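# Place yellow sponge beside blue foam block on desk

## Task

Move the yellow sponge onto the desk where the blue foam block sits and leave it resting close beside that block with just a narrow gap. Every foam block has to stay in its original spot and orientation, nothing newly placed may end up on the floor, and all cartons must stay standing on their desks. The robot must not topple or finish leaning, and the result must hold by itself once the robot lets go.

## Robot and tools

Robot: a Hello Robot Stretch 3 with a single arm. It has a two-wheel base 0.33 m long and 0.34 m wide, a lift that slides on a mast, and an arm that reaches out to the robot's right side. The base cannot move sideways. To move the gripper forward or back you drive the base. Turns on the spot pivot about the point midway between the drive wheels, 0.05 m behind the front edge. With the arm retracted and the wrist folded, a turn sweeps a circle of radius 0.28 m. An unfolded, level gripper reaches beyond that circle.

Frames: the base frame has its origin on the floor between the drive wheels, with x forward, y left and z up. hand_pose is reported in the base frame at the point where the closed fingertips meet. With all wrist joints at zero, that hand frame has x up, y back along the arm toward the mast, and z toward the robot's rear. The odometry frame is the base frame as it stood at the start of the scene. Heading is positive to the left and runs from -3.142 to 3.142. Wheel slip is counted as travel.

execute_actions(actions, cameras): actions is a list holding one action, or an empty list to get only the state and images. An action may contain:
- base: exactly one command. {"translate_m": d} is a straight drive by d metres relative to where the base last reported itself, with forward positive, range -1 to 1. {"rotate_rad": d} is a turn relative to the current heading, with left (counter-clockwise) positive, range -3.2 to 3.2.
- joints: a single dict of absolute targets keyed by joint name. lift_m 0 to 1.1 (arm height on the mast). arm_m 0 to 0.52 (extension). wrist_yaw_rad -1.345 to 4.42 (0 points along the arm, positive swings toward the front, 3.0 folds over the base). wrist_pitch_rad -1.57 to 0.451 (0 is level, negative points the tips down). wrist_roll_rad -2.911 to 2.911 (0 puts the fingers side by side). gripper_m -0.089 to 0.179 (larger is wider; the actual fingertip gap is 0.007 m smaller when nearly shut and 0.025 m smaller when wide open). head_pan_rad -3.953 to 1.73 (-1.57 looks along the arm). head_tilt_rad -1.53 to 0.419 (negative looks down).
- contact_limits: {"arm_m": effort %} from 1 to 100. The arm motion stops once its effort reaches this value. A lower value is gentler, but one set too low stops the arm immediately. The limit also caps the holding force until the next action.
All motions in an action start together. Any joint you leave out may still be driving toward its earlier target. A single action runs for at most 15 s. An unknown key or an out-of-range value rejects the whole call and nothing moves. cameras takes head_camera, nav_camera, wrist_camera or all. Leaving it out or passing null gives all cameras; [] gives none. If a call reports a stop, the later calls in the same reply are skipped.

wait(seconds 0 to 10): commands nothing and returns the state and images. zoom_image(camera, region [x0,y0,x1,y1] in pixels, at most 504x504) enlarges part of that camera's most recent image. finished_scene(scene 1 or 2) ends the scene permanently and reports whether the task succeeded.

Result lines: base_status and joint_status report how each motion ended. done, off_target (stopped short and possibly still pushing), contact_stop (arm or lift hit something and went slack until commanded again), time_out, torque_fault (wrist servo limp for 10 s). on_its_own covers joints you did not command; its "held at" value is the target, not the actual position. motor_effort is a percentage with the peak in brackets; the readings are noisy and biased, and a positive wheel effort means pushing forward. lidar_m gives 12 distances in 30-degree sectors, starting straight ahead and going counter-clockwise, measured 0.17 m above the floor, so table legs show up but not tabletops. A dash means nothing seen. wrist_depth_mm and head_depth_mm are 7x7 grids of median depths in mm. base_tilt is in degrees, with forward and right positive, and carries an offset of up to about 4 degrees. The camera calibration lines give K, distortion and T_world_to_cam in the base frame.

Gripper: to grip, command a value below the object's width. To release, command at least 0.02 above the value where contact happened. The reading does not show whether anything is held, so check with the cameras. Squeezing too hard triggers the stall guard. To squeeze again, send a different value.

Speed: the base moves fast only when lift_m < 0.30, arm_m < 0.03 and wrist_yaw_rad > 2.54. Otherwise it is capped at 0.10 m/s and 0.63 rad/s.

Safety: fold or unfold the wrist only with lift between 0.32 and 0.95, pitch -0.4 and roll near 0. Once folded, the lift may go down to 0.25. If yaw is below -0.4, keep pitch at -0.5 or lower. If the gripper is above about 0.45 m, pushing against something rigid can tip the robot, and a second push after a contact_stop is even riskier. Never drive while the gripper is holding or pressing on something fixed. If the robot snags, back out the last move in small steps, free the gripper, and lower the lift to about 0.2 if it is still leaning. Avoid drops, slams, hard pushes, knocking cartons over, moving the foam blocks, and torque faults. Loose objects may occasionally be nudged by outside forces. Release the sponge so that it stays in place without the robot.

Each tool is called after "Request:" as name(argument=value, ...), one argument or row to a line, values as JSON.

## Session

Request:
execute_actions(
  actions=[
    {"joints":{"head_tilt_rad":-0.5,"head_pan_rad":-0.8}},
  ],
)

Scene clock: 1.00 s.
base_odometry: x=+0.000 y=+0.000 heading=+0.000 (m, m, rad; odometry frame)
turned_by_wheels: +0.000 (rad since the last result)
turned_by_imu: +0.000 (rad since the last result)
base_tilt: forward=+2.9 right=+0.2 (deg)
lidar_m: 1.59 1.85 2.46 2.13 2.49 1.59 1.20 1.48 2.43 1.93 1.99 2.00
head_depth_mm: 1950 1985 2225 2297 1835 1462 1218 / 2091 2243 2468 2427 1831 1468 1230 / 2243 2444 2700 2441 1834 1469 1228 / 2390 2649 2885 2457 1846 1473 1233 / 2259 2424 2647 2486 1837 1483 1235 / 2018 2182 2349 2385 1867 1488 1246 / 1823 1955 2083 2194 1866 1495 1243
base_status: not commanded
joint_positions: lift_m=+0.552 arm_m=+0.003 wrist_yaw_rad=+3.038 wrist_pitch_rad=-0.320 wrist_roll_rad=+0.014 gripper_m=+0.037 head_pan_rad=-0.793 head_tilt_rad=-0.493
joint_status: all done
motor_effort: left_wheel=+0(0) right_wheel=+0(0) lift_m=+26(25) arm_m=+1(2) wrist_yaw_rad=+0(0) wrist_pitch_rad=+7(7) wrist_roll_rad=+0(0) gripper_m=+1(1) head_pan_rad=-4(49) head_tilt_rad=-4(35) (%)
hand_pose: x=+0.0031 y=+0.0866 z=+0.5878 quat_wxyz=(+0.149, +0.707, +0.075, +0.687) (m; base frame)
wrist_depth_mm: - - - - - - - / - - - - - - - / - - - - - - - / - - - - - - - / - - - - - - - / 871 889 - 930 984 - - / 721 738 753 774 793 826 826
pictures: head_camera (sideways: a quarter turn clockwise sets it upright), nav_camera (sideways: a quarter turn counterclockwise sets it upright), wrist_camera
camera_calibration (this result's frames):
head_camera: T_world_to_cam=[[-0.335625, 0.379848, -0.862016, 1.14838], [0.731544, 0.681618, 0.0155299, -0.0195431], [0.593465, -0.62539, -0.506643, 0.618056], [0, 0, 0, 1]] pos_world=[0.0329281, -0.0363639, 1.30336]
nav_camera: T_world_to_cam=[[0.345352, -0.359872, 0.866732, -1.08403], [-0.722536, -0.691333, 0.000851267, 0.0564083], [0.598894, -0.626539, -0.498773, 0.603544], [0, 0, 0, 1]] pos_world=[0.0536697, 0.0270291, 1.24055]
wrist_camera: T_world_to_cam=[[0.992995, -0.106503, 0.0511729, -0.0316918], [-0.00526273, -0.472518, -0.881305, 0.589597], [0.118042, 0.874862, -0.469769, 0.360662], [0, 0, 0, 1]] pos_world=[-0.00800073, -0.0403094, 0.690665]
Images, in order (width x height): head_camera 896x504, nav_camera 672x504, wrist_camera 644x364.

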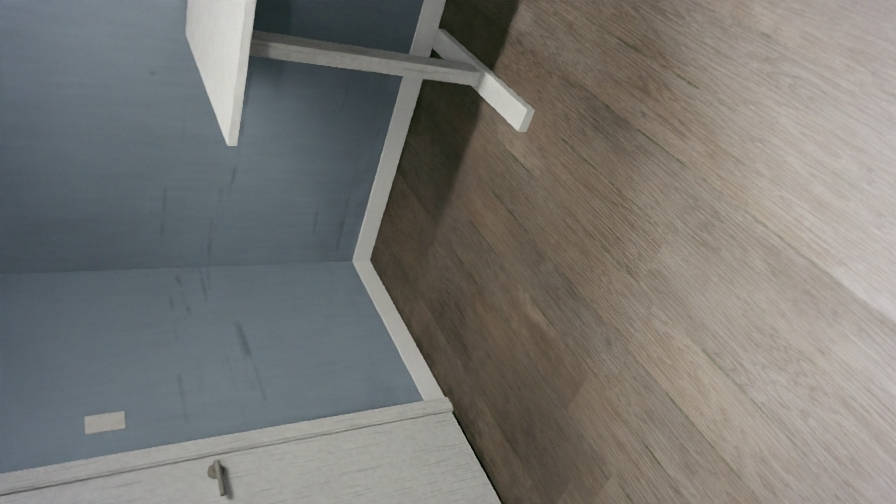

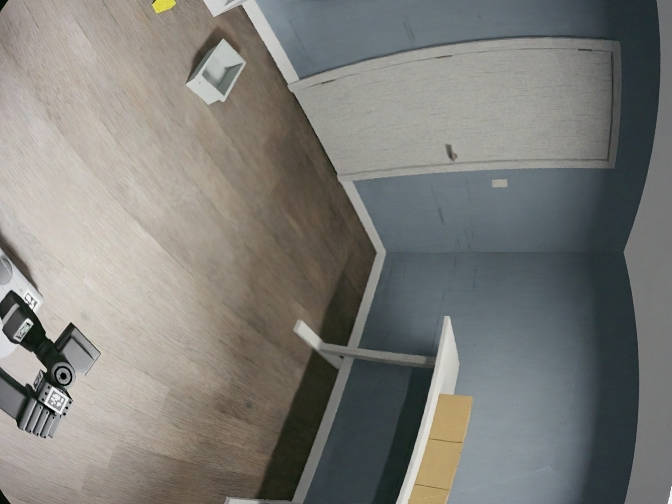

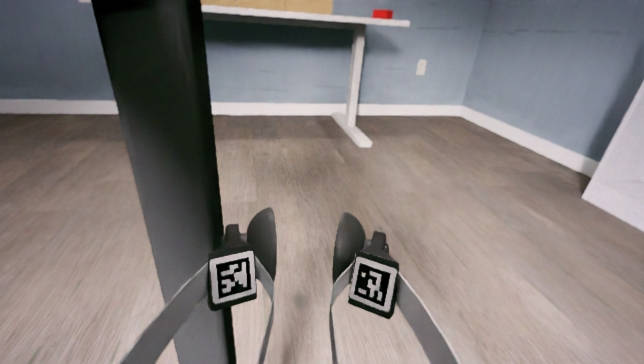

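Sponge on floor, ahead-left.

Request:
execute_actions(
  actions=[
    {"joints":{"head_tilt_rad":-0.7,"head_pan_rad":0.4}},
  ],
  cameras=["head_camera","nav_camera"],
)

Request:
execute_actions(
  actions=[
    {"joints":{"head_tilt_rad":-0.4,"head_pan_rad":1.7}},
  ],
  cameras=["nav_camera"],
)

Request:
execute_actions(
  actions=[
    {"joints":{"head_tilt_rad":-0.4,"head_pan_rad":-1.9}},
  ],
  cameras=["nav_camera"],
)

Scene clock: 3.20 s.
base_odometry: x=+0.000 y=+0.000 heading=+0.000 (m, m, rad; odometry frame)
turned_by_wheels: +0.000 (rad since the last result)
turned_by_imu: +0.000 (rad since the last result)
base_tilt: forward=+3.0 right=+0.3 (deg)
lidar_m: 1.59 1.85 2.46 2.12 2.49 1.58 1.20 1.48 2.45 1.93 1.98 2.01
head_depth_mm: 1509 1700 1935 1863 1518 1299 1128 / 1512 1729 1988 1812 1543 1298 1130 / 1551 1641 1974 1875 1532 1298 1127 / 1576 1804 2053 1887 1540 1298 1132 / 1637 1868 2092 1887 1545 1306 1139 / 1659 1789 2081 1891 1551 1304 1141 / 1591 2047 2305 1915 1559 1312 1141
base_status: not commanded
joint_positions: lift_m=+0.552 arm_m=+0.003 wrist_yaw_rad=+3.038 wrist_pitch_rad=-0.320 wrist_roll_rad=+0.014 gripper_m=+0.037 head_pan_rad=+0.393 head_tilt_rad=-0.691
joint_status: all done
motor_effort: left_wheel=+0(0) right_wheel=+0(0) lift_m=+26(25) arm_m=+0(1) wrist_yaw_rad=+1(0) wrist_pitch_rad=+7(7) wrist_roll_rad=+0(0) gripper_m=+0(0) head_pan_rad=+4(54) head_tilt_rad=-5(23) (%)
hand_pose: x=+0.0031 y=+0.0866 z=+0.5878 quat_wxyz=(+0.149, +0.707, +0.075, +0.687) (m; base frame)
wrist_depth_mm: - - - - - - - / - - - - - - - / - - - - - - - / - - - - - - - / - - - - - - - / 875 894 - 925 977 991 - / 737 749 759 783 805 814 834
pictures: head_camera (sideways: a quarter turn clockwise sets it upright), nav_camera (sideways: a quarter turn counterclockwise sets it upright)
camera_calibration (this result's frames):
head_camera: T_world_to_cam=[[-0.625424, -0.229297, -0.745834, 0.998688], [-0.354423, 0.935034, 0.00974009, -0.00537775], [0.695147, 0.270432, -0.666061, 0.82483], [0, 0, 0, 1]] pos_world=[0.0493199, 0.0109635, 1.29429]
nav_camera: T_world_to_cam=[[0.611557, 0.246227, 0.751911, -0.935961], [0.369545, -0.929205, 0.00372144, 0.0460105], [0.699596, 0.275589, -0.659254, 0.811708], [0, 0, 0, 1]] pos_world=[-0.0124781, 0.0495145, 1.23871]
Images, in order (width x height): head_camera 896x504, nav_camera 672x504.

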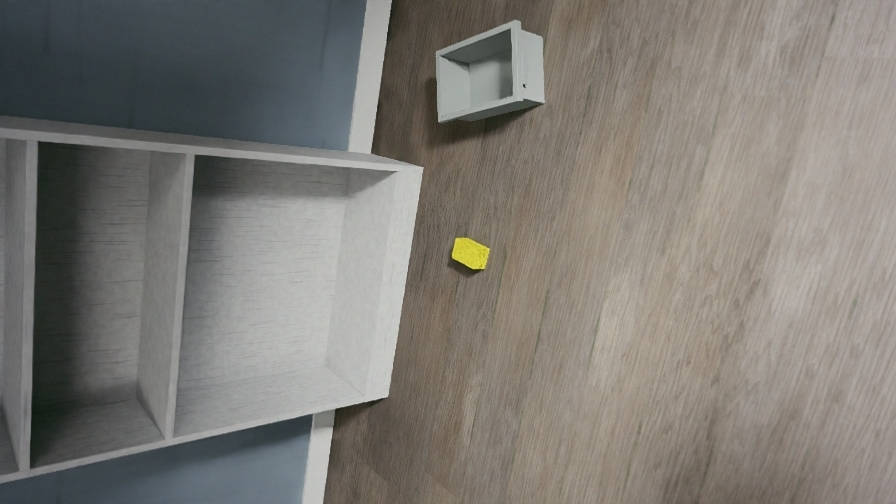

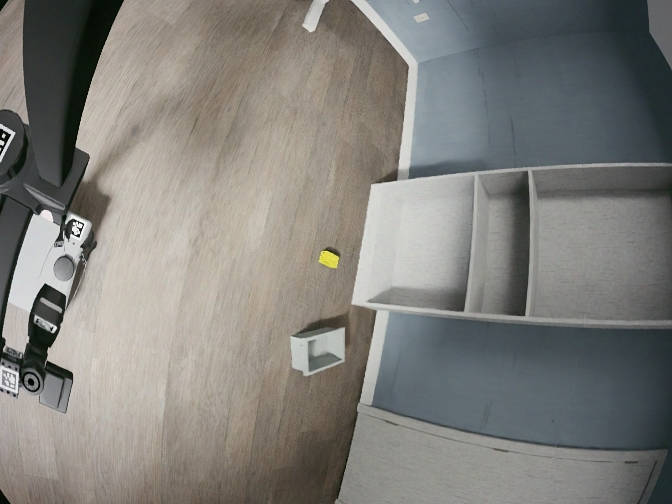

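Scene clock: 4.40 s.
base_odometry: x=+0.000 y=+0.000 heading=+0.000 (m, m, rad; odometry frame)
turned_by_wheels: +0.000 (rad since the last result)
turned_by_imu: +0.000 (rad since the last result)
base_tilt: forward=+2.9 right=+0.2 (deg)
lidar_m: 1.59 1.84 2.46 2.12 2.48 1.58 1.20 1.48 2.44 1.93 1.98 2.00
head_depth_mm: 2032 2183 2136 2513 2004 1573 1285 / 2004 2175 1792 2551 2025 1579 1287 / 2028 2181 1811 2538 2026 1585 1290 / 1996 2175 1806 2563 2038 1578 1296 / 2013 2184 1799 2580 2052 1581 1299 / 2033 2206 2275 2533 2045 1619 1337 / 2020 2181 2331 2581 - - -
base_status: not commanded
joint_positions: lift_m=+0.552 arm_m=+0.003 wrist_yaw_rad=+3.038 wrist_pitch_rad=-0.320 wrist_roll_rad=+0.014 gripper_m=+0.037 head_pan_rad=+1.693 head_tilt_rad=-0.409
joint_status: all done
motor_effort: left_wheel=+0(0) right_wheel=-1(1) lift_m=+25(26) arm_m=+0(0) wrist_yaw_rad=+0(0) wrist_pitch_rad=+6(7) wrist_roll_rad=+0(0) gripper_m=+0(0) head_pan_rad=+5(54) head_tilt_rad=+5(28) (%)
hand_pose: x=+0.0031 y=+0.0866 z=+0.5878 quat_wxyz=(+0.149, +0.707, +0.075, +0.687) (m; base frame)
wrist_depth_mm: - - - - - - - / - - - - - - - / - - - - - - - / - - - - - - - / - - - - - - - / 895 885 - 934 975 985 - / 742 736 769 773 799 817 835
pictures: nav_camera (sideways: a quarter turn counterclockwise sets it upright)
camera_calibration (this result's frames):
nav_camera: T_world_to_cam=[[-0.0450153, 0.421439, 0.905739, -1.13253], [0.994254, 0.107043, -0.000392623, 0.0475552], [-0.0971187, 0.900517, -0.423836, 0.510281], [0, 0, 0, 1]] pos_world=[-0.0487052, 0.0126849, 1.24207]
Images, in order (width x height): nav_camera 672x504.

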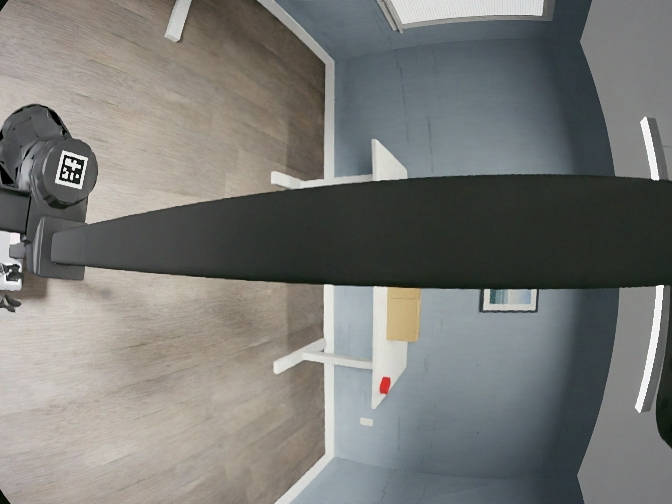

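Scene clock: 6.53 s.
base_odometry: x=+0.000 y=+0.000 heading=+0.000 (m, m, rad; odometry frame)
turned_by_wheels: +0.000 (rad since the last result)
turned_by_imu: +0.000 (rad since the last result)
base_tilt: forward=+2.9 right=+0.1 (deg)
lidar_m: 1.59 1.85 2.46 2.12 2.49 1.59 1.20 1.48 2.44 1.93 1.98 2.01
head_depth_mm: 2241 2365 2458 2581 1984 1559 1282 / 2329 2565 2754 2833 2023 1564 1293 / 2237 2413 2620 2727 2033 1578 1289 / 2126 2315 2483 2675 2035 1586 1304 / 2036 2173 1969 2496 2052 1599 1297 / 1938 2086 2037 2454 2052 1591 1302 / 1867 1947 1532 2320 2063 1602 1304
base_status: not commanded
joint_positions: lift_m=+0.552 arm_m=+0.003 wrist_yaw_rad=+3.038 wrist_pitch_rad=-0.320 wrist_roll_rad=+0.014 gripper_m=+0.037 head_pan_rad=-1.893 head_tilt_rad=-0.409
joint_status: all done
motor_effort: left_wheel=+0(0) right_wheel=+0(0) lift_m=+25(25) arm_m=+1(1) wrist_yaw_rad=+1(1) wrist_pitch_rad=+7(7) wrist_roll_rad=+0(0) gripper_m=+0(1) head_pan_rad=-4(54) head_tilt_rad=+5(5) (%)
hand_pose: x=+0.0031 y=+0.0866 z=+0.5878 quat_wxyz=(+0.149, +0.707, +0.075, +0.687) (m; base frame)
wrist_depth_mm: - - - - - - - / - - - - - - - / - - - - - - - / - - - - - - - / - - - - - - - / 874 885 - 942 981 992 - / 737 745 757 790 788 831 842
pictures: nav_camera (sideways: a quarter turn counterclockwise sets it upright)
camera_calibration (this result's frames):
nav_camera: T_world_to_cam=[[-0.140316, -0.399805, 0.905797, -1.13202], [-0.943854, 0.330362, -0.000394636, 0.0593803], [-0.299083, -0.854995, -0.423713, 0.511352], [0, 0, 0, 1]] pos_world=[0.0501422, -0.0350018, 1.24207]
Images, in order (width x height): nav_camera 672x504.

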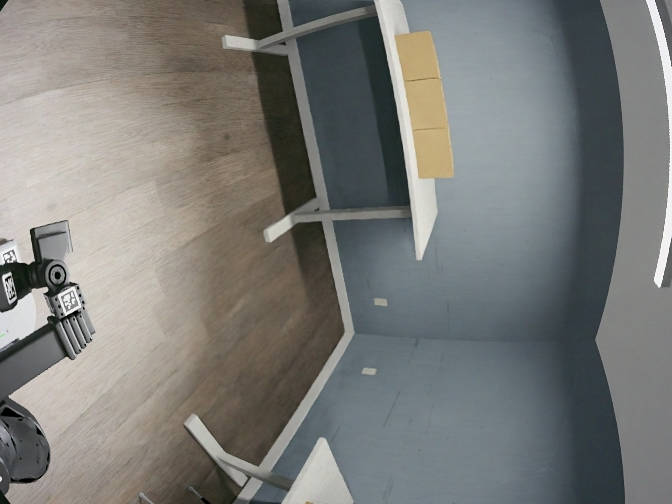

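Request:
execute_actions(
  actions=[
    {"base":{"rotate_rad":0.523},"joints":{"lift_m":0.28,"head_pan_rad":-3.6,"head_tilt_rad":-0.4}},
  ],
  cameras=["nav_camera"],
)

Request:
execute_actions(
  actions=[
    {"base":{"translate_m":0.98}},
  ],
  cameras=[],
)

Request:
execute_actions(
  actions=[
    {"base":{"rotate_rad":1.048},"joints":{"lift_m":0.4,"wrist_pitch_rad":-0.4}},
  ],
  cameras=[],
)

Request:
execute_actions(
  actions=[
    {"joints":{"wrist_yaw_rad":0,"head_pan_rad":-1.57,"head_tilt_rad":-1.2,"gripper_m":0.17}},
  ],
  cameras=[],
)

Request:
execute_actions(
  actions=[
    {"joints":{"wrist_pitch_rad":-1.5,"arm_m":0.1}},
  ],
  cameras=["head_camera","wrist_camera"],
)

Scene clock: 13.37 s.
base_odometry: x=+0.000 y=+0.000 heading=+0.523 (m, m, rad; odometry frame)
turned_by_wheels: +0.523 (rad since the last result)
turned_by_imu: +0.520 (rad since the last result)
base_tilt: forward=+3.0 right=+0.2 (deg)
lidar_m: 1.85 2.46 2.12 2.07 1.59 1.20 1.48 2.44 1.93 1.98 2.01 1.59
head_depth_mm: 1568 1724 1832 1270 1825 1573 1277 / 1577 1699 1792 1263 2016 1584 1284 / 1556 1690 1800 1252 2018 1580 1290 / 1559 1669 1779 1231 1938 1571 1296 / 1546 1677 1802 1241 1942 1583 1305 / 1540 1670 1789 1214 2078 1600 1305 / 1528 1668 1784 1228 1907 1605 1311
base_status: done
joint_positions: lift_m=+0.281 arm_m=+0.003 wrist_yaw_rad=+3.038 wrist_pitch_rad=-0.320 wrist_roll_rad=+0.014 gripper_m=+0.037 head_pan_rad=-3.593 head_tilt_rad=-0.408
joint_status: all done
motor_effort: left_wheel=-2(6) right_wheel=+1(4) lift_m=+9(20) arm_m=+1(0) wrist_yaw_rad=+1(0) wrist_pitch_rad=+7(7) wrist_roll_rad=+0(0) gripper_m=-1(0) head_pan_rad=-3(52) head_tilt_rad=+5(5) (%)
hand_pose: x=+0.0031 y=+0.0866 z=+0.3161 quat_wxyz=(+0.149, +0.707, +0.076, +0.687) (m; base frame)
wrist_depth_mm: - - - - - - - / - - - - - - - / - - - - - - - / 847 846 894 957 971 - - / 655 657 - 698 734 757 788 / 521 537 - 557 596 609 621 / 447 471 - 494 486 495 511
pictures: nav_camera (sideways: a quarter turn counterclockwise sets it upright)
camera_calibration (this result's frames):
nav_camera: T_world_to_cam=[[-0.378077, 0.190553, 0.905951, -1.13077], [0.449309, 0.893376, -0.000400001, 0.050889], [-0.809431, 0.406901, -0.423382, 0.514035], [0, 0, 0, 1]] pos_world=[-0.0343082, -0.0391517, 1.24208]
Images, in order (width x height): nav_camera 672x504.

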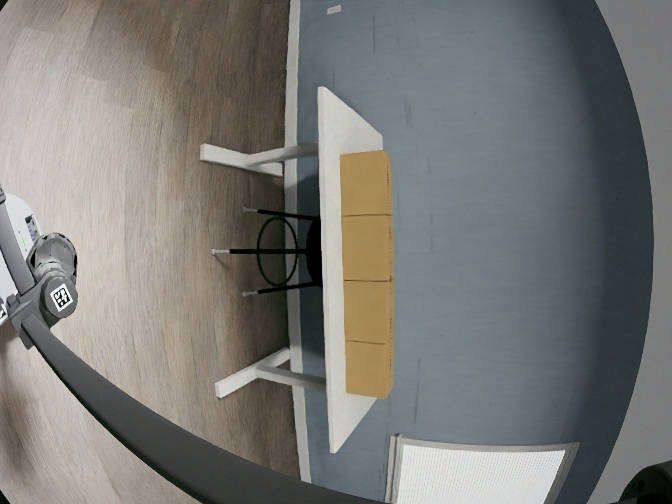

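Scene clock: 18.33 s.
base_odometry: x=+0.849 y=+0.489 heading=+0.523 (m, m, rad; odometry frame)
turned_by_wheels: +0.000 (rad since the last result)
turned_by_imu: +0.001 (rad since the last result)
base_tilt: forward=+3.0 right=+0.3 (deg)
lidar_m: 0.88 1.30 1.61 2.07 2.13 2.31 2.47 2.67 2.28 1.54 1.07 0.72
head_depth_mm: 2303 2500 2734 2837 1993 1565 1289 / 2306 2503 2703 2815 2036 1565 1284 / 2330 2492 2628 2669 2015 1578 1294 / 2295 2446 2037 2802 2058 1580 1292 / 2277 2465 2037 2752 2049 1606 1299 / 2276 2457 2012 2589 2056 1596 1307 / 2278 2465 1997 2765 2070 1605 1309
base_status: done
joint_positions: lift_m=+0.281 arm_m=+0.003 wrist_yaw_rad=+3.038 wrist_pitch_rad=-0.320 wrist_roll_rad=+0.014 gripper_m=+0.037 head_pan_rad=-3.593 head_tilt_rad=-0.408
joint_status: not commanded
motor_effort: left_wheel=-2(8) right_wheel=+1(6) lift_m=+9(9) arm_m=+1(2) wrist_yaw_rad=+1(1) wrist_pitch_rad=+7(7) wrist_roll_rad=+0(0) gripper_m=-1(0) head_pan_rad=-4(4) head_tilt_rad=+4(5) (%)
hand_pose: x=+0.0031 y=+0.0866 z=+0.3160 quat_wxyz=(+0.149, +0.707, +0.076, +0.687) (m; base frame)
wrist_depth_mm: - - - - - - - / - - - - - - - / - - - - - - - / 825 849 898 950 978 - - / 640 645 - 704 747 751 784 / 534 538 - 565 581 595 620 / 451 464 - 485 480 499 505
pictures: none
No camera images: the call's "cameras" was empty. Leave "cameras" out to get every camera's image.

Scene clock: 20.90 s.
base_odometry: x=+0.849 y=+0.489 heading=+1.571 (m, m, rad; odometry frame)
turned_by_wheels: +1.048 (rad since the last result)
turned_by_imu: +1.042 (rad since the last result)
base_tilt: forward=+3.0 right=+0.2 (deg)
lidar_m: 1.61 2.07 2.13 2.31 2.82 2.67 2.27 1.55 1.07 0.72 0.88 1.30
head_depth_mm: 2872 3074 3235 2820 2018 1559 1290 / 3052 3339 3613 2815 2021 1560 1307 / 2843 3079 3361 2887 2014 1582 1290 / 2662 2855 3121 2757 2029 1577 1294 / 2509 2598 2933 2925 2051 1591 1302 / 2362 2437 2816 2820 2072 1599 1313 / 2239 2362 2549 2702 2096 1608 1304
base_status: done
joint_positions: lift_m=+0.399 arm_m=+0.003 wrist_yaw_rad=+3.038 wrist_pitch_rad=-0.415 wrist_roll_rad=+0.014 gripper_m=+0.037 head_pan_rad=-3.593 head_tilt_rad=-0.408
joint_status: all done
motor_effort: left_wheel=-1(9) right_wheel=+1(7) lift_m=+40(43) arm_m=+0(1) wrist_yaw_rad=+1(1) wrist_pitch_rad=+6(6) wrist_roll_rad=+0(0) gripper_m=+0(0) head_pan_rad=-4(4) head_tilt_rad=+4(4) (%)
hand_pose: x=+0.0020 y=+0.0758 z=+0.4126 quat_wxyz=(+0.182, +0.703, +0.108, +0.679) (m; base frame)
wrist_depth_mm: - - - - - - - / - - - - - - - / - - - - - - - / 922 907 978 - - - - / 726 747 - 814 835 844 851 / 619 620 - 647 681 689 698 / 525 541 557 566 571 590 596
pictures: none
No camera images: the call's "cameras" was empty. Leave "cameras" out to get every camera's image.

Scene clock: 23.43 s.
base_odometry: x=+0.849 y=+0.489 heading=+1.571 (m, m, rad; odometry frame)
turned_by_wheels: +0.000 (rad since the last result)
turned_by_imu: +0.000 (rad since the last result)
base_tilt: forward=+3.0 right=+0.2 (deg)
lidar_m: 1.61 2.07 2.13 2.31 2.81 2.68 2.27 1.54 1.07 0.72 0.88 1.30
head_depth_mm: 1121 1435 1435 1300 1237 1189 - / 1095 1407 1422 1307 1254 - - / 739 1116 1390 1322 - - - / 738 1272 1347 1346 1247 - 1088 / 731 1252 1350 1338 1244 1168 1101 / 730 1226 1329 1338 1234 1167 1096 / 732 1198 1329 1337 1247 1169 1098
base_status: not commanded
joint_positions: lift_m=+0.399 arm_m=+0.003 wrist_yaw_rad=+0.002 wrist_pitch_rad=-0.415 wrist_roll_rad=+0.014 gripper_m=+0.170 head_pan_rad=-1.577 head_tilt_rad=-1.185
joint_status: all done
motor_effort: left_wheel=-1(2) right_wheel=+1(1) lift_m=+40(39) arm_m=+0(1) wrist_yaw_rad=-1(0) wrist_pitch_rad=+6(5) wrist_roll_rad=+0(0) gripper_m=+0(83) head_pan_rad=+5(53) head_tilt_rad=-8(48) (%)
hand_pose: x=-0.0210 y=-0.3727 z=+0.4126 quat_wxyz=(+0.688, +0.146, -0.696, -0.146) (m; base frame)
wrist_depth_mm: 594 603 632 640 579 746 739 / 638 653 698 694 582 814 798 / 712 721 760 775 844 873 882 / 728 745 791 793 922 985 - / 605 617 629 659 803 871 876 / - 619 638 658 672 - 700 / 518 535 552 555 573 535 518
pictures: none
No camera images: the call's "cameras" was empty. Leave "cameras" out to get every camera's image.

Scene clock: 25.37 s.
base_odometry: x=+0.849 y=+0.489 heading=+1.571 (m, m, rad; odometry frame)
turned_by_wheels: +0.000 (rad since the last result)
turned_by_imu: +0.000 (rad since the last result)
base_tilt: forward=+3.0 right=+0.3 (deg)
lidar_m: 1.62 2.07 2.13 2.31 2.82 2.67 2.28 1.54 1.07 0.72 0.88 1.30
head_depth_mm: 1115 1435 1424 1315 1243 1185 - / 1097 1400 1421 1320 1249 - - / 740 1113 1389 1356 - - - / 740 1271 1343 1350 1247 - 1087 / 729 1247 1346 1331 1244 1171 1101 / 732 1215 1326 1323 1240 1156 1100 / 731 1195 1331 1338 1254 1171 1101
base_status: not commanded
joint_positions: lift_m=+0.399 arm_m=+0.100 wrist_yaw_rad=+0.001 wrist_pitch_rad=-1.495 wrist_roll_rad=+0.014 gripper_m=+0.170 head_pan_rad=-1.577 head_tilt_rad=-1.185
joint_status: all done
motor_effort: left_wheel=-1(1) right_wheel=+1(1) lift_m=+39(40) arm_m=+6(6) wrist_yaw_rad=+0(1) wrist_pitch_rad=-2(5) wrist_roll_rad=+0(0) gripper_m=+0(0) head_pan_rad=+4(4) head_tilt_rad=-8(8) (%)
hand_pose: x=-0.0216 y=-0.2398 z=+0.2806 quat_wxyz=(+0.515, +0.478, -0.521, -0.484) (m; base frame)
wrist_depth_mm: 419 420 427 428 432 442 400 / 422 433 427 431 444 443 429 / 431 433 439 439 449 445 451 / 435 439 446 448 456 460 466 / 442 447 450 454 463 466 474 / - 452 455 - - - 482 / 452 459 468 - - - 484
pictures: head_camera (sideways: a quarter turn clockwise sets it upright), wrist_camera
camera_calibration (this result's frames):
head_camera: T_world_to_cam=[[0.0334557, 0.939522, -0.34085, 0.467069], [0.999271, -0.0377126, -0.00586909, 0.00668739], [-0.0183685, -0.340405, -0.940099, 1.18542], [0, 0, 0, 1]] pos_world=[-0.000534218, -0.0350451, 1.27366]
wrist_camera: T_world_to_cam=[[-0.998662, -0.0462583, 0.0231072, -0.0469136], [-0.0438601, 0.994483, 0.0952841, 0.24145], [-0.0273874, 0.0941432, -0.995182, 0.461895], [0, 0, 0, 1]] pos_world=[-0.0236108, -0.285772, 0.437747]
Images, in order (width x height): head_camera 896x504, wrist_camera 644x364.

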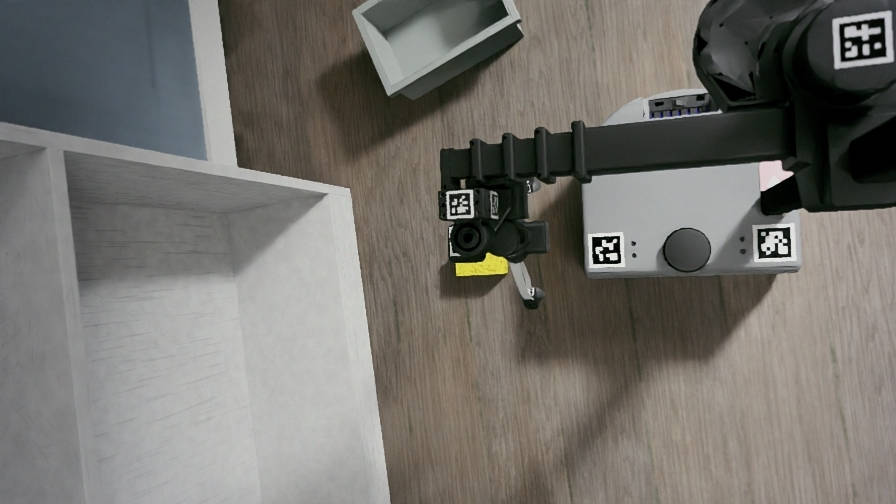

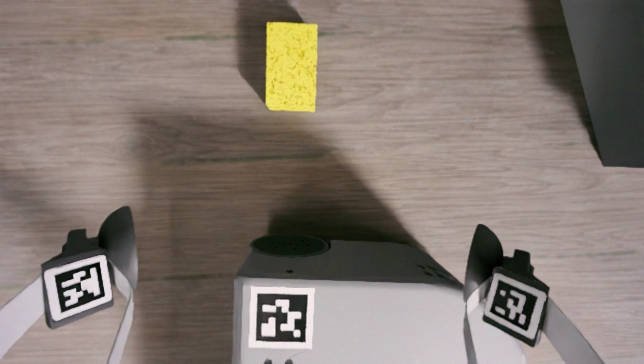

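Request:
execute_actions(
  actions=[
    {"base":{"translate_m":0.03},"joints":{"arm_m":0.255}},
  ],
  cameras=[],
)

Request:
execute_actions(
  actions=[
    {"joints":{"lift_m":0.145}},
  ],
  cameras=["wrist_camera"],
)

Request:
execute_actions(
  actions=[
    {"joints":{"gripper_m":0.03}},
  ],
  cameras=[],
)

Request:
execute_actions(
  actions=[
    {"base":{"translate_m":0.5},"joints":{"lift_m":1.08,"arm_m":0,"head_pan_rad":0.5,"head_tilt_rad":-0.5}},
  ],
)

Scene clock: 29.80 s.
base_odometry: x=+0.849 y=+0.519 heading=+1.571 (m, m, rad; odometry frame)
turned_by_wheels: +0.000 (rad since the last result)
turned_by_imu: +0.000 (rad since the last result)
base_tilt: forward=+2.9 right=+0.1 (deg)
lidar_m: 1.59 2.04 2.11 2.33 2.57 2.70 2.31 1.54 0.73 0.73 0.86 1.30
head_depth_mm: 1116 1435 1424 1297 1240 1180 - / 1003 1412 1436 1325 1249 - - / 737 1160 1349 1318 1257 - - / 740 1274 1350 1315 1261 - 1087 / 731 1249 1329 1328 1245 1166 1100 / 731 1210 1331 1337 1252 1166 1096 / 733 1195 1328 1349 1246 1167 1101
base_status: done
joint_positions: lift_m=+0.399 arm_m=+0.255 wrist_yaw_rad=+0.000 wrist_pitch_rad=-1.496 wrist_roll_rad=+0.014 gripper_m=+0.170 head_pan_rad=-1.577 head_tilt_rad=-1.185
joint_status: all done
motor_effort: left_wheel=-1(5) right_wheel=+1(6) lift_m=+39(40) arm_m=+7(7) wrist_yaw_rad=+0(1) wrist_pitch_rad=-1(2) wrist_roll_rad=+0(0) gripper_m=+0(0) head_pan_rad=+4(4) head_tilt_rad=-8(8) (%)
hand_pose: x=-0.0216 y=-0.3946 z=+0.2806 quat_wxyz=(+0.515, +0.478, -0.521, -0.485) (m; base frame)
wrist_depth_mm: 412 422 426 427 430 436 444 / 419 424 430 435 442 449 445 / 429 435 434 445 447 448 417 / 433 445 446 446 458 454 440 / 438 446 449 450 458 461 461 / - 454 460 464 466 - 481 / 458 460 464 474 474 483 482
pictures: none
No camera images: the call's "cameras" was empty. Leave "cameras" out to get every camera's image.

Scene clock: 32.97 s.
base_odometry: x=+0.849 y=+0.519 heading=+1.571 (m, m, rad; odometry frame)
turned_by_wheels: +0.000 (rad since the last result)
turned_by_imu: +0.000 (rad since the last result)
base_tilt: forward=+2.9 right=+0.1 (deg)
lidar_m: 1.58 2.04 2.10 2.33 2.56 2.69 2.31 1.54 0.73 0.73 0.86 1.30
head_depth_mm: 1116 1432 1422 1299 1242 1165 1094 / 1000 1396 1431 1330 1258 - 1075 / 737 1156 1362 1348 1261 - - / 738 1282 1346 1334 1255 - 1085 / 730 1246 1345 1329 1250 1168 1105 / 733 1218 1336 1325 1238 1169 1099 / 731 1198 1328 1337 1250 1168 1091
base_status: not commanded
joint_positions: lift_m=+0.146 arm_m=+0.255 wrist_yaw_rad=+0.000 wrist_pitch_rad=-1.497 wrist_roll_rad=+0.014 gripper_m=+0.170 head_pan_rad=-1.577 head_tilt_rad=-1.185
joint_status: all done
motor_effort: left_wheel=-2(2) right_wheel=+1(2) lift_m=+9(35) arm_m=+6(6) wrist_yaw_rad=+1(0) wrist_pitch_rad=-1(2) wrist_roll_rad=+0(0) gripper_m=+0(0) head_pan_rad=+4(4) head_tilt_rad=-8(8) (%)
hand_pose: x=-0.0216 y=-0.3946 z=+0.0272 quat_wxyz=(+0.515, +0.478, -0.521, -0.485) (m; base frame)
wrist_depth_mm: 177 179 181 183 186 186 188 / 180 182 183 185 187 189 190 / 183 184 186 188 190 192 194 / 186 187 188 145 193 197 197 / 189 190 190 148 195 198 199 / - 193 192 149 199 - 204 / 194 197 197 152 201 205 208
pictures: wrist_camera
camera_calibration (this result's frames):
wrist_camera: T_world_to_cam=[[-0.998686, -0.0457609, 0.0230583, -0.0480162], [-0.0433399, 0.994403, 0.0963585, 0.419418], [-0.0273387, 0.0952326, -0.99508, 0.224708], [0, 0, 0, 1]] pos_world=[-0.0236324, -0.440667, 0.184295]
Images, in order (width x height): wrist_camera 644x364.

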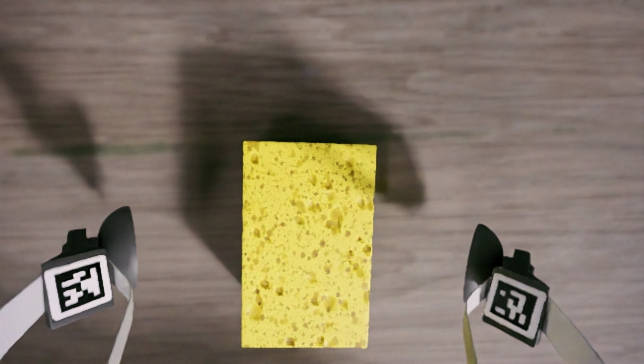

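Scene clock: 34.87 s.
base_odometry: x=+0.849 y=+0.519 heading=+1.571 (m, m, rad; odometry frame)
turned_by_wheels: +0.000 (rad since the last result)
turned_by_imu: +0.000 (rad since the last result)
base_tilt: forward=+3.0 right=+0.2 (deg)
lidar_m: 1.58 2.04 2.11 2.33 2.57 2.70 2.31 1.54 0.73 0.73 0.86 1.29
head_depth_mm: 1116 1437 1424 1301 1248 1158 1105 / 1005 1389 1427 1323 1241 - 1082 / 737 1160 1365 1344 1267 - - / 739 1275 1348 1344 1251 - 1083 / 731 1256 1340 1332 1248 1164 1106 / 730 1223 1335 1331 1243 1160 1094 / 730 1189 1320 1325 1246 1172 1103
base_status: not commanded
joint_positions: lift_m=+0.146 arm_m=+0.255 wrist_yaw_rad=+0.000 wrist_pitch_rad=-1.497 wrist_roll_rad=+0.014 gripper_m=+0.031 head_pan_rad=-1.577 head_tilt_rad=-1.185
joint_status: all done
motor_effort: left_wheel=-2(2) right_wheel=+1(1) lift_m=+9(9) arm_m=+6(6) wrist_yaw_rad=-1(0) wrist_pitch_rad=-2(1) wrist_roll_rad=+0(0) gripper_m=-14(88) head_pan_rad=+5(5) head_tilt_rad=-8(8) (%)
hand_pose: x=-0.0216 y=-0.3946 z=+0.0272 quat_wxyz=(+0.515, +0.478, -0.521, -0.485) (m; base frame)
wrist_depth_mm: 177 180 182 182 185 186 188 / 181 182 183 185 187 189 192 / 182 184 186 187 190 192 194 / 186 187 188 143 193 195 198 / 189 190 145 145 196 197 200 / 190 193 147 147 200 200 203 / 193 196 197 149 203 203 207
pictures: none
No camera images: the call's "cameras" was empty. Leave "cameras" out to get every camera's image.

Scene clock: 44.20 s.
base_odometry: x=+0.849 y=+1.019 heading=+1.571 (m, m, rad; odometry frame)
turned_by_wheels: +0.000 (rad since the last result)
turned_by_imu: +0.000 (rad since the last result)
base_tilt: forward=+2.9 right=+0.2 (deg)
lidar_m: 1.51 1.10 1.82 2.37 2.75 3.16 2.81 1.50 0.97 0.64 0.97 1.23
head_depth_mm: 1179 1296 1421 1597 1719 1447 1212 / 1225 1356 1435 1181 1738 1441 1215 / 1264 1404 1502 1084 1468 1414 1216 / 1311 1465 1541 1081 1752 1462 1222 / 1350 1516 1514 1082 1843 1470 1230 / 1417 1592 1138 1125 1842 1480 1232 / 1479 1665 1165 1176 1848 1488 1230
base_status: done
joint_positions: lift_m=+1.079 arm_m=+0.003 wrist_yaw_rad=+0.000 wrist_pitch_rad=-1.497 wrist_roll_rad=+0.014 gripper_m=+0.031 head_pan_rad=+0.493 head_tilt_rad=-0.507
joint_status: all done
joint sent to its limit — the command would take arm_m past its lower limit, so that joint was sent only as far as its limit.
motor_effort: left_wheel=-2(3) right_wheel=+1(5) lift_m=+39(41) arm_m=-4(5) wrist_yaw_rad=+0(1) wrist_pitch_rad=-2(1) wrist_roll_rad=+0(0) gripper_m=-14(14) head_pan_rad=+4(54) head_tilt_rad=+5(44) (%)
hand_pose: x=-0.0216 y=-0.1430 z=+0.9606 quat_wxyz=(+0.515, +0.478, -0.521, -0.485) (m; base frame)
wrist_depth_mm: - - - - - - - / - - - - - - - / - - - - - - - / - - - 143 - - - / - - 145 145 - - - / - - 147 148 - - - / - - - 150 - - -
pictures: head_camera (sideways: a quarter turn clockwise sets it upright), nav_camera (sideways: a quarter turn counterclockwise sets it upright), wrist_camera
camera_calibration (this result's frames):
head_camera: T_world_to_cam=[[-0.46935, -0.220804, -0.85496, 1.14], [-0.448096, 0.893857, 0.0151434, -0.0118438], [0.760868, 0.390212, -0.518473, 0.632427], [0, 0, 0, 1]] pos_world=[0.0485568, 0.0155218, 1.30273]
nav_camera: T_world_to_cam=[[0.452975, 0.235789, 0.859777, -1.07562], [0.460151, -0.88784, 0.00105374, 0.0489303], [0.763593, 0.39515, -0.510668, 0.618015], [0, 0, 0, 1]] pos_world=[-0.00720056, 0.0528518, 1.24034]
wrist_camera: T_world_to_cam=[[-0.998686, -0.0457701, 0.023041, -0.0580141], [-0.0433402, 0.994366, 0.0967384, 0.0789964], [-0.0273389, 0.0956127, -0.995043, 1.12959], [0, 0, 0, 1]] pos_world=[-0.0236324, -0.18921, 1.11769]
Images, in order (width x height): head_camera 896x504, nav_camera 672x504, wrist_camera 644x364.

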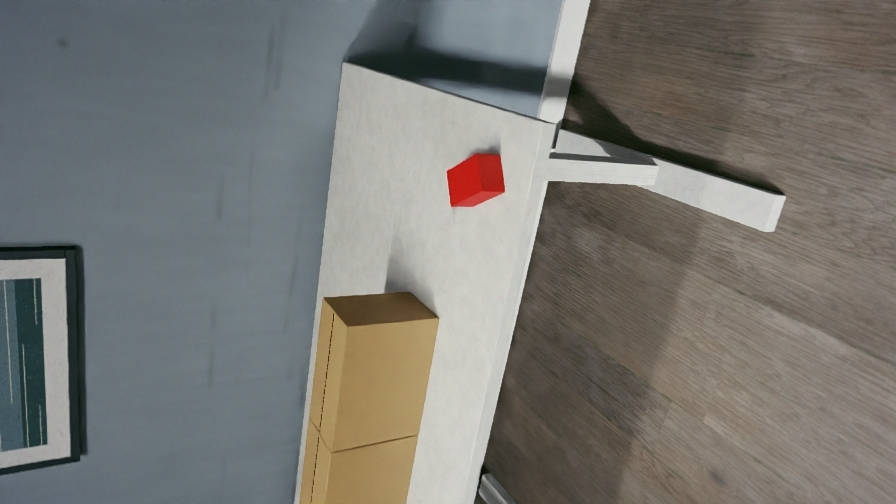

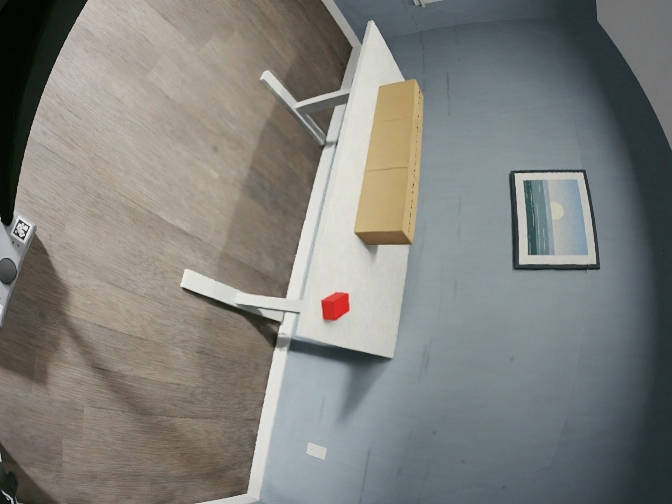

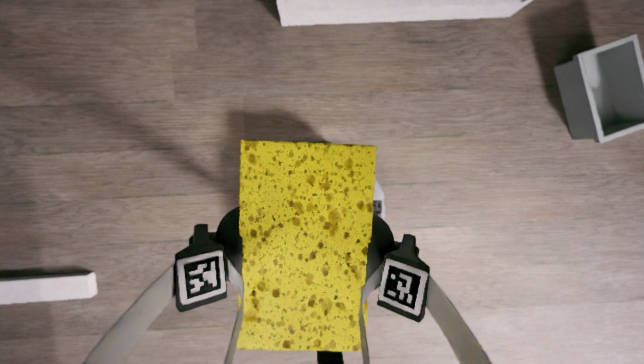

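Request:
execute_actions(
  actions=[
    {"base":{"translate_m":0.45},"joints":{"head_pan_rad":0.9,"head_tilt_rad":-0.5}},
  ],
  cameras=["head_camera"],
)

Scene clock: 50.93 s.
base_odometry: x=+0.849 y=+1.469 heading=+1.571 (m, m, rad; odometry frame)
turned_by_wheels: +0.000 (rad since the last result)
turned_by_imu: +0.000 (rad since the last result)
base_tilt: forward=+2.9 right=+0.2 (deg)
lidar_m: 1.07 0.68 1.38 2.86 2.59 3.59 3.69 1.33 0.72 0.91 0.92 1.14
head_depth_mm: 938 1010 1100 1064 811 670 1214 / 1002 1100 1210 1075 815 637 573 / 1087 1208 1325 1078 814 623 590 / 1190 1332 1436 867 817 658 1196 / 1330 1483 1555 824 821 724 1220 / 1488 1706 1632 916 824 1427 1229 / 1678 1955 1150 1038 1663 1477 1230
base_status: done
joint_positions: lift_m=+1.079 arm_m=+0.003 wrist_yaw_rad=+0.000 wrist_pitch_rad=-1.497 wrist_roll_rad=+0.014 gripper_m=+0.031 head_pan_rad=+0.893 head_tilt_rad=-0.507
joint_status: all done
motor_effort: left_wheel=-2(5) right_wheel=+1(4) lift_m=+39(39) arm_m=-4(4) wrist_yaw_rad=+1(1) wrist_pitch_rad=-1(1) wrist_roll_rad=+0(0) gripper_m=-14(14) head_pan_rad=+4(36) head_tilt_rad=+4(3) (%)
hand_pose: x=-0.0216 y=-0.1430 z=+0.9606 quat_wxyz=(+0.515, +0.478, -0.521, -0.485) (m; base frame)
wrist_depth_mm: - - - - - - - / - - - - - - - / - - - - - - - / - - - 143 - - - / - - 144 145 - - - / - - 147 148 - - - / 952 - - 150 - - -
pictures: head_camera (sideways: a quarter turn clockwise sets it upright)
camera_calibration (this result's frames):
head_camera: T_world_to_cam=[[-0.346334, -0.38613, -0.85496, 1.13925], [-0.760777, 0.648837, 0.0151433, -0.00993641], [0.548882, 0.655678, -0.518473, 0.633721], [0, 0, 0, 1]] pos_world=[0.0391624, 0.0308283, 1.30273]
Images, in order (width x height): head_camera 896x504.

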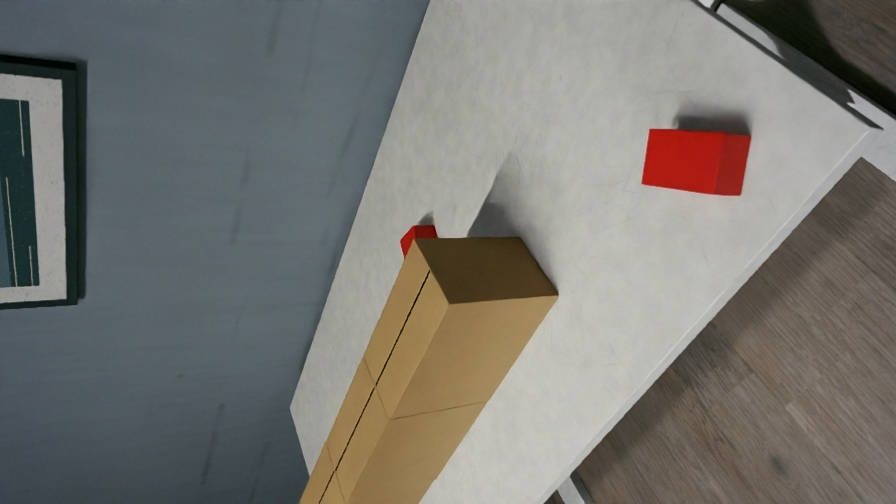

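Request:
execute_actions(
  actions=[
    {"base":{"rotate_rad":1.571},"joints":{"wrist_pitch_rad":-0.6,"lift_m":1.1,"head_pan_rad":-1.57,"head_tilt_rad":-0.6}},
  ],
  cameras=[],
)

Request:
execute_actions(
  actions=[
    {"base":{"translate_m":0.85},"joints":{"arm_m":0.3}},
  ],
  cameras=["wrist_camera","head_camera"],
)

Scene clock: 56.00 s.
base_odometry: x=+0.849 y=+1.469 heading=+3.141 (m, m, rad; odometry frame)
turned_by_wheels: +1.571 (rad since the last result)
turned_by_imu: +1.564 (rad since the last result)
base_tilt: forward=+2.9 right=+0.1 (deg)
lidar_m: 2.86 2.49 3.58 3.26 1.35 0.72 0.90 0.92 1.14 1.07 0.68 1.39
head_depth_mm: - - - - - 1339 1163 / - - - - - 1303 1172 / - - - - - 1341 1172 / 865 - 1123 354 1500 1376 1172 / 862 959 1084 1241 1469 1389 1176 / 852 950 1067 1090 1380 1354 1156 / 845 939 1061 968 758 624 553
base_status: done
joint_positions: lift_m=+1.096 arm_m=+0.003 wrist_yaw_rad=+0.000 wrist_pitch_rad=-0.619 wrist_roll_rad=+0.014 gripper_m=+0.031 head_pan_rad=-1.563 head_tilt_rad=-0.593
joint_status: all done
joint sent to its limit — the command would take lift_m past its upper limit, so that joint was sent only as far as its limit.
motor_effort: left_wheel=-2(7) right_wheel=+1(4) lift_m=+39(40) arm_m=-4(4) wrist_yaw_rad=+1(0) wrist_pitch_rad=+8(9) wrist_roll_rad=+0(0) gripper_m=-14(14) head_pan_rad=-4(54) head_tilt_rad=-4(15) (%)
hand_pose: x=-0.0215 y=-0.3429 z=+1.0668 quat_wxyz=(+0.669, +0.214, -0.678, -0.217) (m; base frame)
wrist_depth_mm: 733 738 771 771 808 830 839 / 824 836 877 898 900 938 867 / 779 788 947 975 - - 882 / 653 680 679 143 - - 881 / 561 578 144 145 - - 876 / 493 511 147 148 - - 896 / 410 473 - 150 - - 890
pictures: none
No camera images: the call's "cameras" was empty. Leave "cameras" out to get every camera's image.

Scene clock: 65.63 s.
base_odometry: x=-0.001 y=+1.470 heading=+3.141 (m, m, rad; odometry frame)
turned_by_wheels: +0.000 (rad since the last result)
turned_by_imu: -0.001 (rad since the last result)
base_tilt: forward=+3.0 right=+0.2 (deg)
lidar_m: 2.01 1.72 2.48 3.39 2.73 1.82 1.53 1.55 0.77 0.98 1.00 0.85
head_depth_mm: 848 931 1063 938 538 589 522 / - 937 1043 945 529 586 523 / - 923 1034 946 527 576 525 / 799 879 1024 953 517 573 526 / 790 886 1002 961 517 566 527 / 785 876 986 964 521 552 528 / 772 865 974 970 524 538 531
base_status: done
joint_positions: lift_m=+1.096 arm_m=+0.300 wrist_yaw_rad=+0.000 wrist_pitch_rad=-0.618 wrist_roll_rad=+0.014 gripper_m=+0.031 head_pan_rad=-1.563 head_tilt_rad=-0.593
joint_status: all done
motor_effort: left_wheel=-2(4) right_wheel=+1(4) lift_m=+39(40) arm_m=+6(6) wrist_yaw_rad=+0(1) wrist_pitch_rad=+8(9) wrist_roll_rad=+0(0) gripper_m=-14(14) head_pan_rad=-4(4) head_tilt_rad=-4(4) (%)
hand_pose: x=-0.0215 y=-0.6394 z=+1.0669 quat_wxyz=(+0.669, +0.214, -0.678, -0.217) (m; base frame)
wrist_depth_mm: 395 405 415 425 436 444 463 / 449 459 461 478 495 511 524 / 499 525 521 543 564 583 626 / 573 606 570 143 662 689 713 / 555 579 144 145 633 625 816 / 501 509 147 147 544 550 561 / 445 451 437 150 469 490 494
pictures: head_camera (sideways: a quarter turn clockwise sets it upright), wrist_camera
camera_calibration (this result's frames):
head_camera: T_world_to_cam=[[0.0230456, 0.589321, -0.80757, 1.07521], [0.999684, -0.0217142, 0.0126821, -0.0174694], [-0.0100619, -0.807607, -0.589635, 0.729714], [0, 0, 0, 1]] pos_world=[0.0000274432, -0.0446988, 1.29879]
wrist_camera: T_world_to_cam=[[-0.99868, -0.0122374, 0.0498791, -0.0902164], [-0.0438407, 0.709015, -0.703829, 1.23399], [-0.026752, -0.705087, -0.708616, 0.465287], [0, 0, 0, 1]] pos_world=[-0.0235508, -0.547957, 1.20273]
Images, in order (width x height): head_camera 896x504, wrist_camera 644x364.

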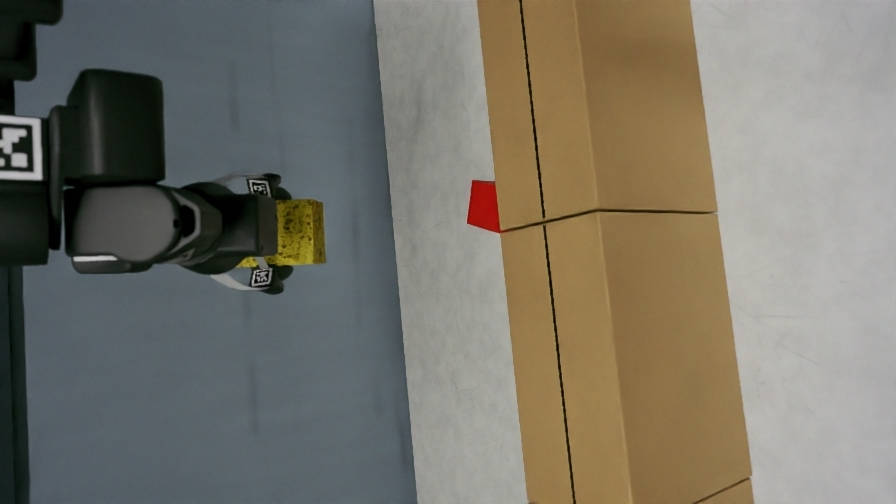

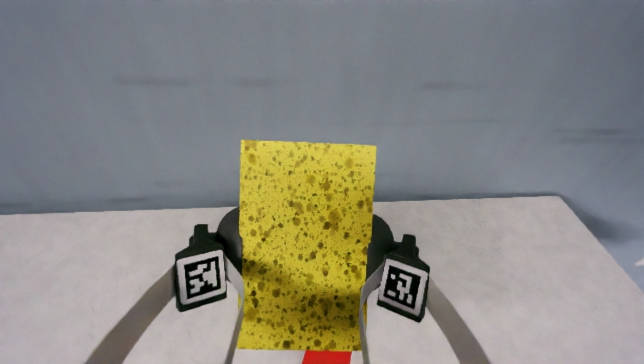

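Request:
execute_actions(
  actions=[
    {"base":{"rotate_rad":0.15},"joints":{"arm_m":0,"head_pan_rad":-2.2}},
  ],
  cameras=[],
)

Request:
execute_actions(
  actions=[
    {"base":{"translate_m":0.85}},
  ],
  cameras=["nav_camera"],
)

Request:
execute_actions(
  actions=[
    {"base":{"rotate_rad":1.45},"joints":{"head_pan_rad":-1.3}},
  ],
  cameras=[],
)

Request:
execute_actions(
  actions=[
    {"base":{"translate_m":1.0}},
  ],
  cameras=["nav_camera"],
)

Scene clock: 71.70 s.
base_odometry: x=-0.001 y=+1.470 heading=-2.992 (m, m, rad; odometry frame)
turned_by_wheels: +0.150 (rad since the last result)
turned_by_imu: +0.149 (rad since the last result)
base_tilt: forward=+3.0 right=+0.2 (deg)
lidar_m: 2.01 1.71 2.48 3.38 2.36 1.52 1.75 0.77 0.80 0.98 0.89 0.85
head_depth_mm: - 1443 1628 1753 741 663 1158 / - 1313 1468 945 743 614 1145 / - 1207 1281 - 701 616 559 / - 1142 - - 597 617 537 / - - - - 547 591 527 / - - - - 503 551 529 / - - - - - 519 528
base_status: done
joint_positions: lift_m=+1.096 arm_m=+0.003 wrist_yaw_rad=+0.000 wrist_pitch_rad=-0.618 wrist_roll_rad=+0.014 gripper_m=+0.031 head_pan_rad=-2.193 head_tilt_rad=-0.593
joint_status: all done
joint sent to its limit — the command would take arm_m past its lower limit, so that joint was sent only as far as its limit.
motor_effort: left_wheel=-1(7) right_wheel=+1(5) lift_m=+40(40) arm_m=-4(4) wrist_yaw_rad=+0(0) wrist_pitch_rad=+8(7) wrist_roll_rad=+0(0) gripper_m=-14(13) head_pan_rad=-4(45) head_tilt_rad=-4(4) (%)
hand_pose: x=-0.0215 y=-0.3430 z=+1.0669 quat_wxyz=(+0.669, +0.214, -0.678, -0.217) (m; base frame)
wrist_depth_mm: 737 734 715 709 699 670 666 / 854 829 796 803 780 769 750 / 769 798 840 852 840 841 853 / 651 671 648 143 722 758 818 / 355 362 145 145 632 632 647 / 315 318 147 148 345 348 551 / 380 359 325 150 325 320 330
pictures: none
No camera images: the call's "cameras" was empty. Leave "cameras" out to get every camera's image.

Scene clock: 81.27 s.
base_odometry: x=-0.841 y=+1.343 heading=-2.992 (m, m, rad; odometry frame)
turned_by_wheels: +0.000 (rad since the last result)
turned_by_imu: +0.001 (rad since the last result)
base_tilt: forward=+2.9 right=+0.2 (deg)
lidar_m: 1.17 0.97 1.38 3.72 3.46 2.61 2.33 1.40 0.60 1.04 1.09 1.19
head_depth_mm: - 1532 1189 793 738 1333 1161 / - 1393 1297 714 743 663 1174 / - 1260 1337 - 745 615 1147 / - 1190 - - 725 618 1074 / - - - - 709 618 538 / - - - - 690 622 553 / - - - - - 663 1183
base_status: done
joint_positions: lift_m=+1.096 arm_m=+0.003 wrist_yaw_rad=+0.000 wrist_pitch_rad=-0.618 wrist_roll_rad=+0.014 gripper_m=+0.031 head_pan_rad=-2.193 head_tilt_rad=-0.593
joint_status: not commanded
motor_effort: left_wheel=-2(5) right_wheel=+1(4) lift_m=+40(39) arm_m=-4(4) wrist_yaw_rad=+0(0) wrist_pitch_rad=+7(7) wrist_roll_rad=+0(0) gripper_m=-14(13) head_pan_rad=-4(4) head_tilt_rad=-4(4) (%)
hand_pose: x=-0.0215 y=-0.3430 z=+1.0669 quat_wxyz=(+0.669, +0.214, -0.678, -0.217) (m; base frame)
wrist_depth_mm: 792 773 774 750 753 732 709 / 904 877 856 843 842 812 793 / - - 966 909 906 866 878 / - - - 143 712 765 787 / - - 144 146 631 635 641 / - - 146 148 544 554 447 / - - - 150 470 485 447
pictures: nav_camera (sideways: a quarter turn counterclockwise sets it upright)
camera_calibration (this result's frames):
nav_camera: T_world_to_cam=[[-0.344709, -0.469366, 0.81294, -1.00968], [-0.804077, 0.594521, 0.00230633, 0.0550116], [-0.484392, -0.652871, -0.582343, 0.71888], [0, 0, 0, 1]] pos_world=[0.0444076, -0.0372783, 1.23932]
Images, in order (width x height): nav_camera 672x504.

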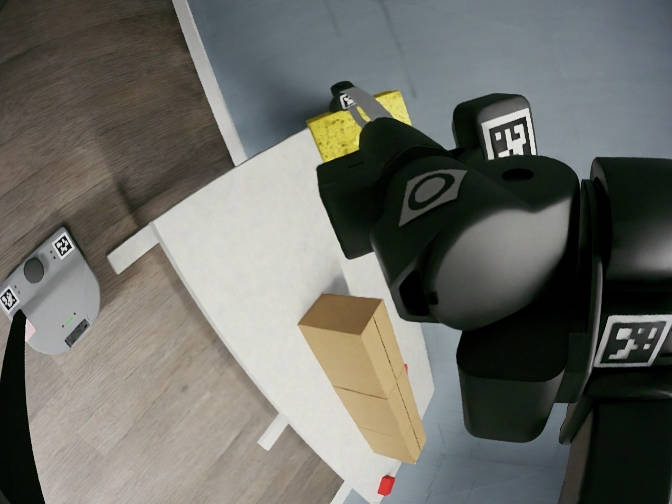

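Scene clock: 84.50 s.
base_odometry: x=-0.841 y=+1.343 heading=-1.542 (m, m, rad; odometry frame)
turned_by_wheels: +1.450 (rad since the last result)
turned_by_imu: +1.444 (rad since the last result)
base_tilt: forward=+2.9 right=+0.3 (deg)
lidar_m: 3.29 3.56 2.59 2.33 1.57 1.10 0.60 1.06 1.24 1.17 1.00 0.97
head_depth_mm: 917 986 - - - 1306 1162 / 927 1030 1152 345 1546 1362 1166 / 943 1048 1175 1379 1575 1378 1166 / 971 1076 1231 1404 1586 1377 1173 / 977 1103 1253 1452 1629 1379 1185 / 1001 1123 1274 1476 1641 1388 1178 / 1019 1147 1257 1514 1672 1335 1191
base_status: done
joint_positions: lift_m=+1.096 arm_m=+0.003 wrist_yaw_rad=+0.000 wrist_pitch_rad=-0.618 wrist_roll_rad=+0.014 gripper_m=+0.031 head_pan_rad=-1.307 head_tilt_rad=-0.593
joint_status: all done
motor_effort: left_wheel=-1(6) right_wheel=+1(5) lift_m=+39(39) arm_m=-4(5) wrist_yaw_rad=+0(0) wrist_pitch_rad=+8(7) wrist_roll_rad=+0(0) gripper_m=-13(13) head_pan_rad=+4(53) head_tilt_rad=-4(4) (%)
hand_pose: x=-0.0215 y=-0.3430 z=+1.0669 quat_wxyz=(+0.669, +0.214, -0.678, -0.217) (m; base frame)
wrist_depth_mm: 861 860 863 880 894 928 926 / 886 949 971 980 959 - 973 / 808 - - - - - - / - - - 143 - - - / - - 144 145 - - - / - - 146 147 - - - / - - - 149 - - -
pictures: none
No camera images: the call's "cameras" was empty. Leave "cameras" out to get every camera's image.

Scene clock: 95.57 s.
base_odometry: x=-0.813 y=+0.343 heading=-1.542 (m, m, rad; odometry frame)
turned_by_wheels: +0.000 (rad since the last result)
turned_by_imu: +0.001 (rad since the last result)
base_tilt: forward=+3.0 right=+0.2 (deg)
lidar_m: 2.28 2.70 2.78 2.36 2.42 2.14 1.59 1.68 0.71 1.10 0.67 0.60
head_depth_mm: 865 937 - - - 582 557 / 883 979 1099 345 549 603 1096 / 901 1001 1115 950 568 615 1099 / 913 1019 1133 953 570 618 1125 / 929 1036 1166 957 587 620 1147 / 947 1062 1181 956 604 624 1154 / 960 1080 1201 666 620 624 1160
base_status: done
joint_positions: lift_m=+1.096 arm_m=+0.003 wrist_yaw_rad=+0.000 wrist_pitch_rad=-0.618 wrist_roll_rad=+0.014 gripper_m=+0.031 head_pan_rad=-1.307 head_tilt_rad=-0.593
joint_status: not commanded
motor_effort: left_wheel=-2(3) right_wheel=+1(5) lift_m=+39(39) arm_m=-5(5) wrist_yaw_rad=+0(0) wrist_pitch_rad=+8(8) wrist_roll_rad=+0(0) gripper_m=-14(14) head_pan_rad=+5(4) head_tilt_rad=-4(4) (%)
hand_pose: x=-0.0215 y=-0.3430 z=+1.0669 quat_wxyz=(+0.669, +0.214, -0.678, -0.217) (m; base frame)
wrist_depth_mm: 773 814 807 831 835 848 864 / 878 902 909 927 945 956 956 / 796 786 839 847 891 - - / 656 665 404 143 731 - - / 351 365 144 145 607 - - / 344 349 147 147 542 558 - / 425 441 436 149 474 492 -
pictures: nav_camera (sideways: a quarter turn counterclockwise sets it upright)
camera_calibration (this result's frames):
nav_camera: T_world_to_cam=[[0.14549, -0.56388, 0.81294, -1.01267], [-0.969086, -0.246714, 0.00230633, 0.0560181], [0.199263, -0.788144, -0.582343, 0.71471], [0, 0, 0, 1]] pos_world=[0.0592042, 0.0060898, 1.23932]
Images, in order (width x height): nav_camera 672x504.

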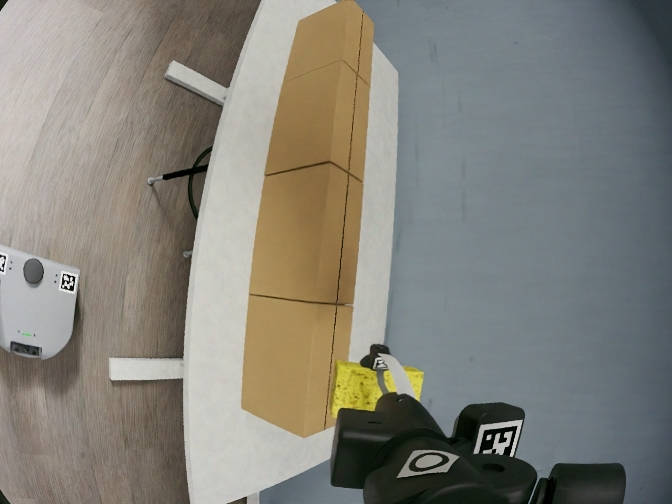

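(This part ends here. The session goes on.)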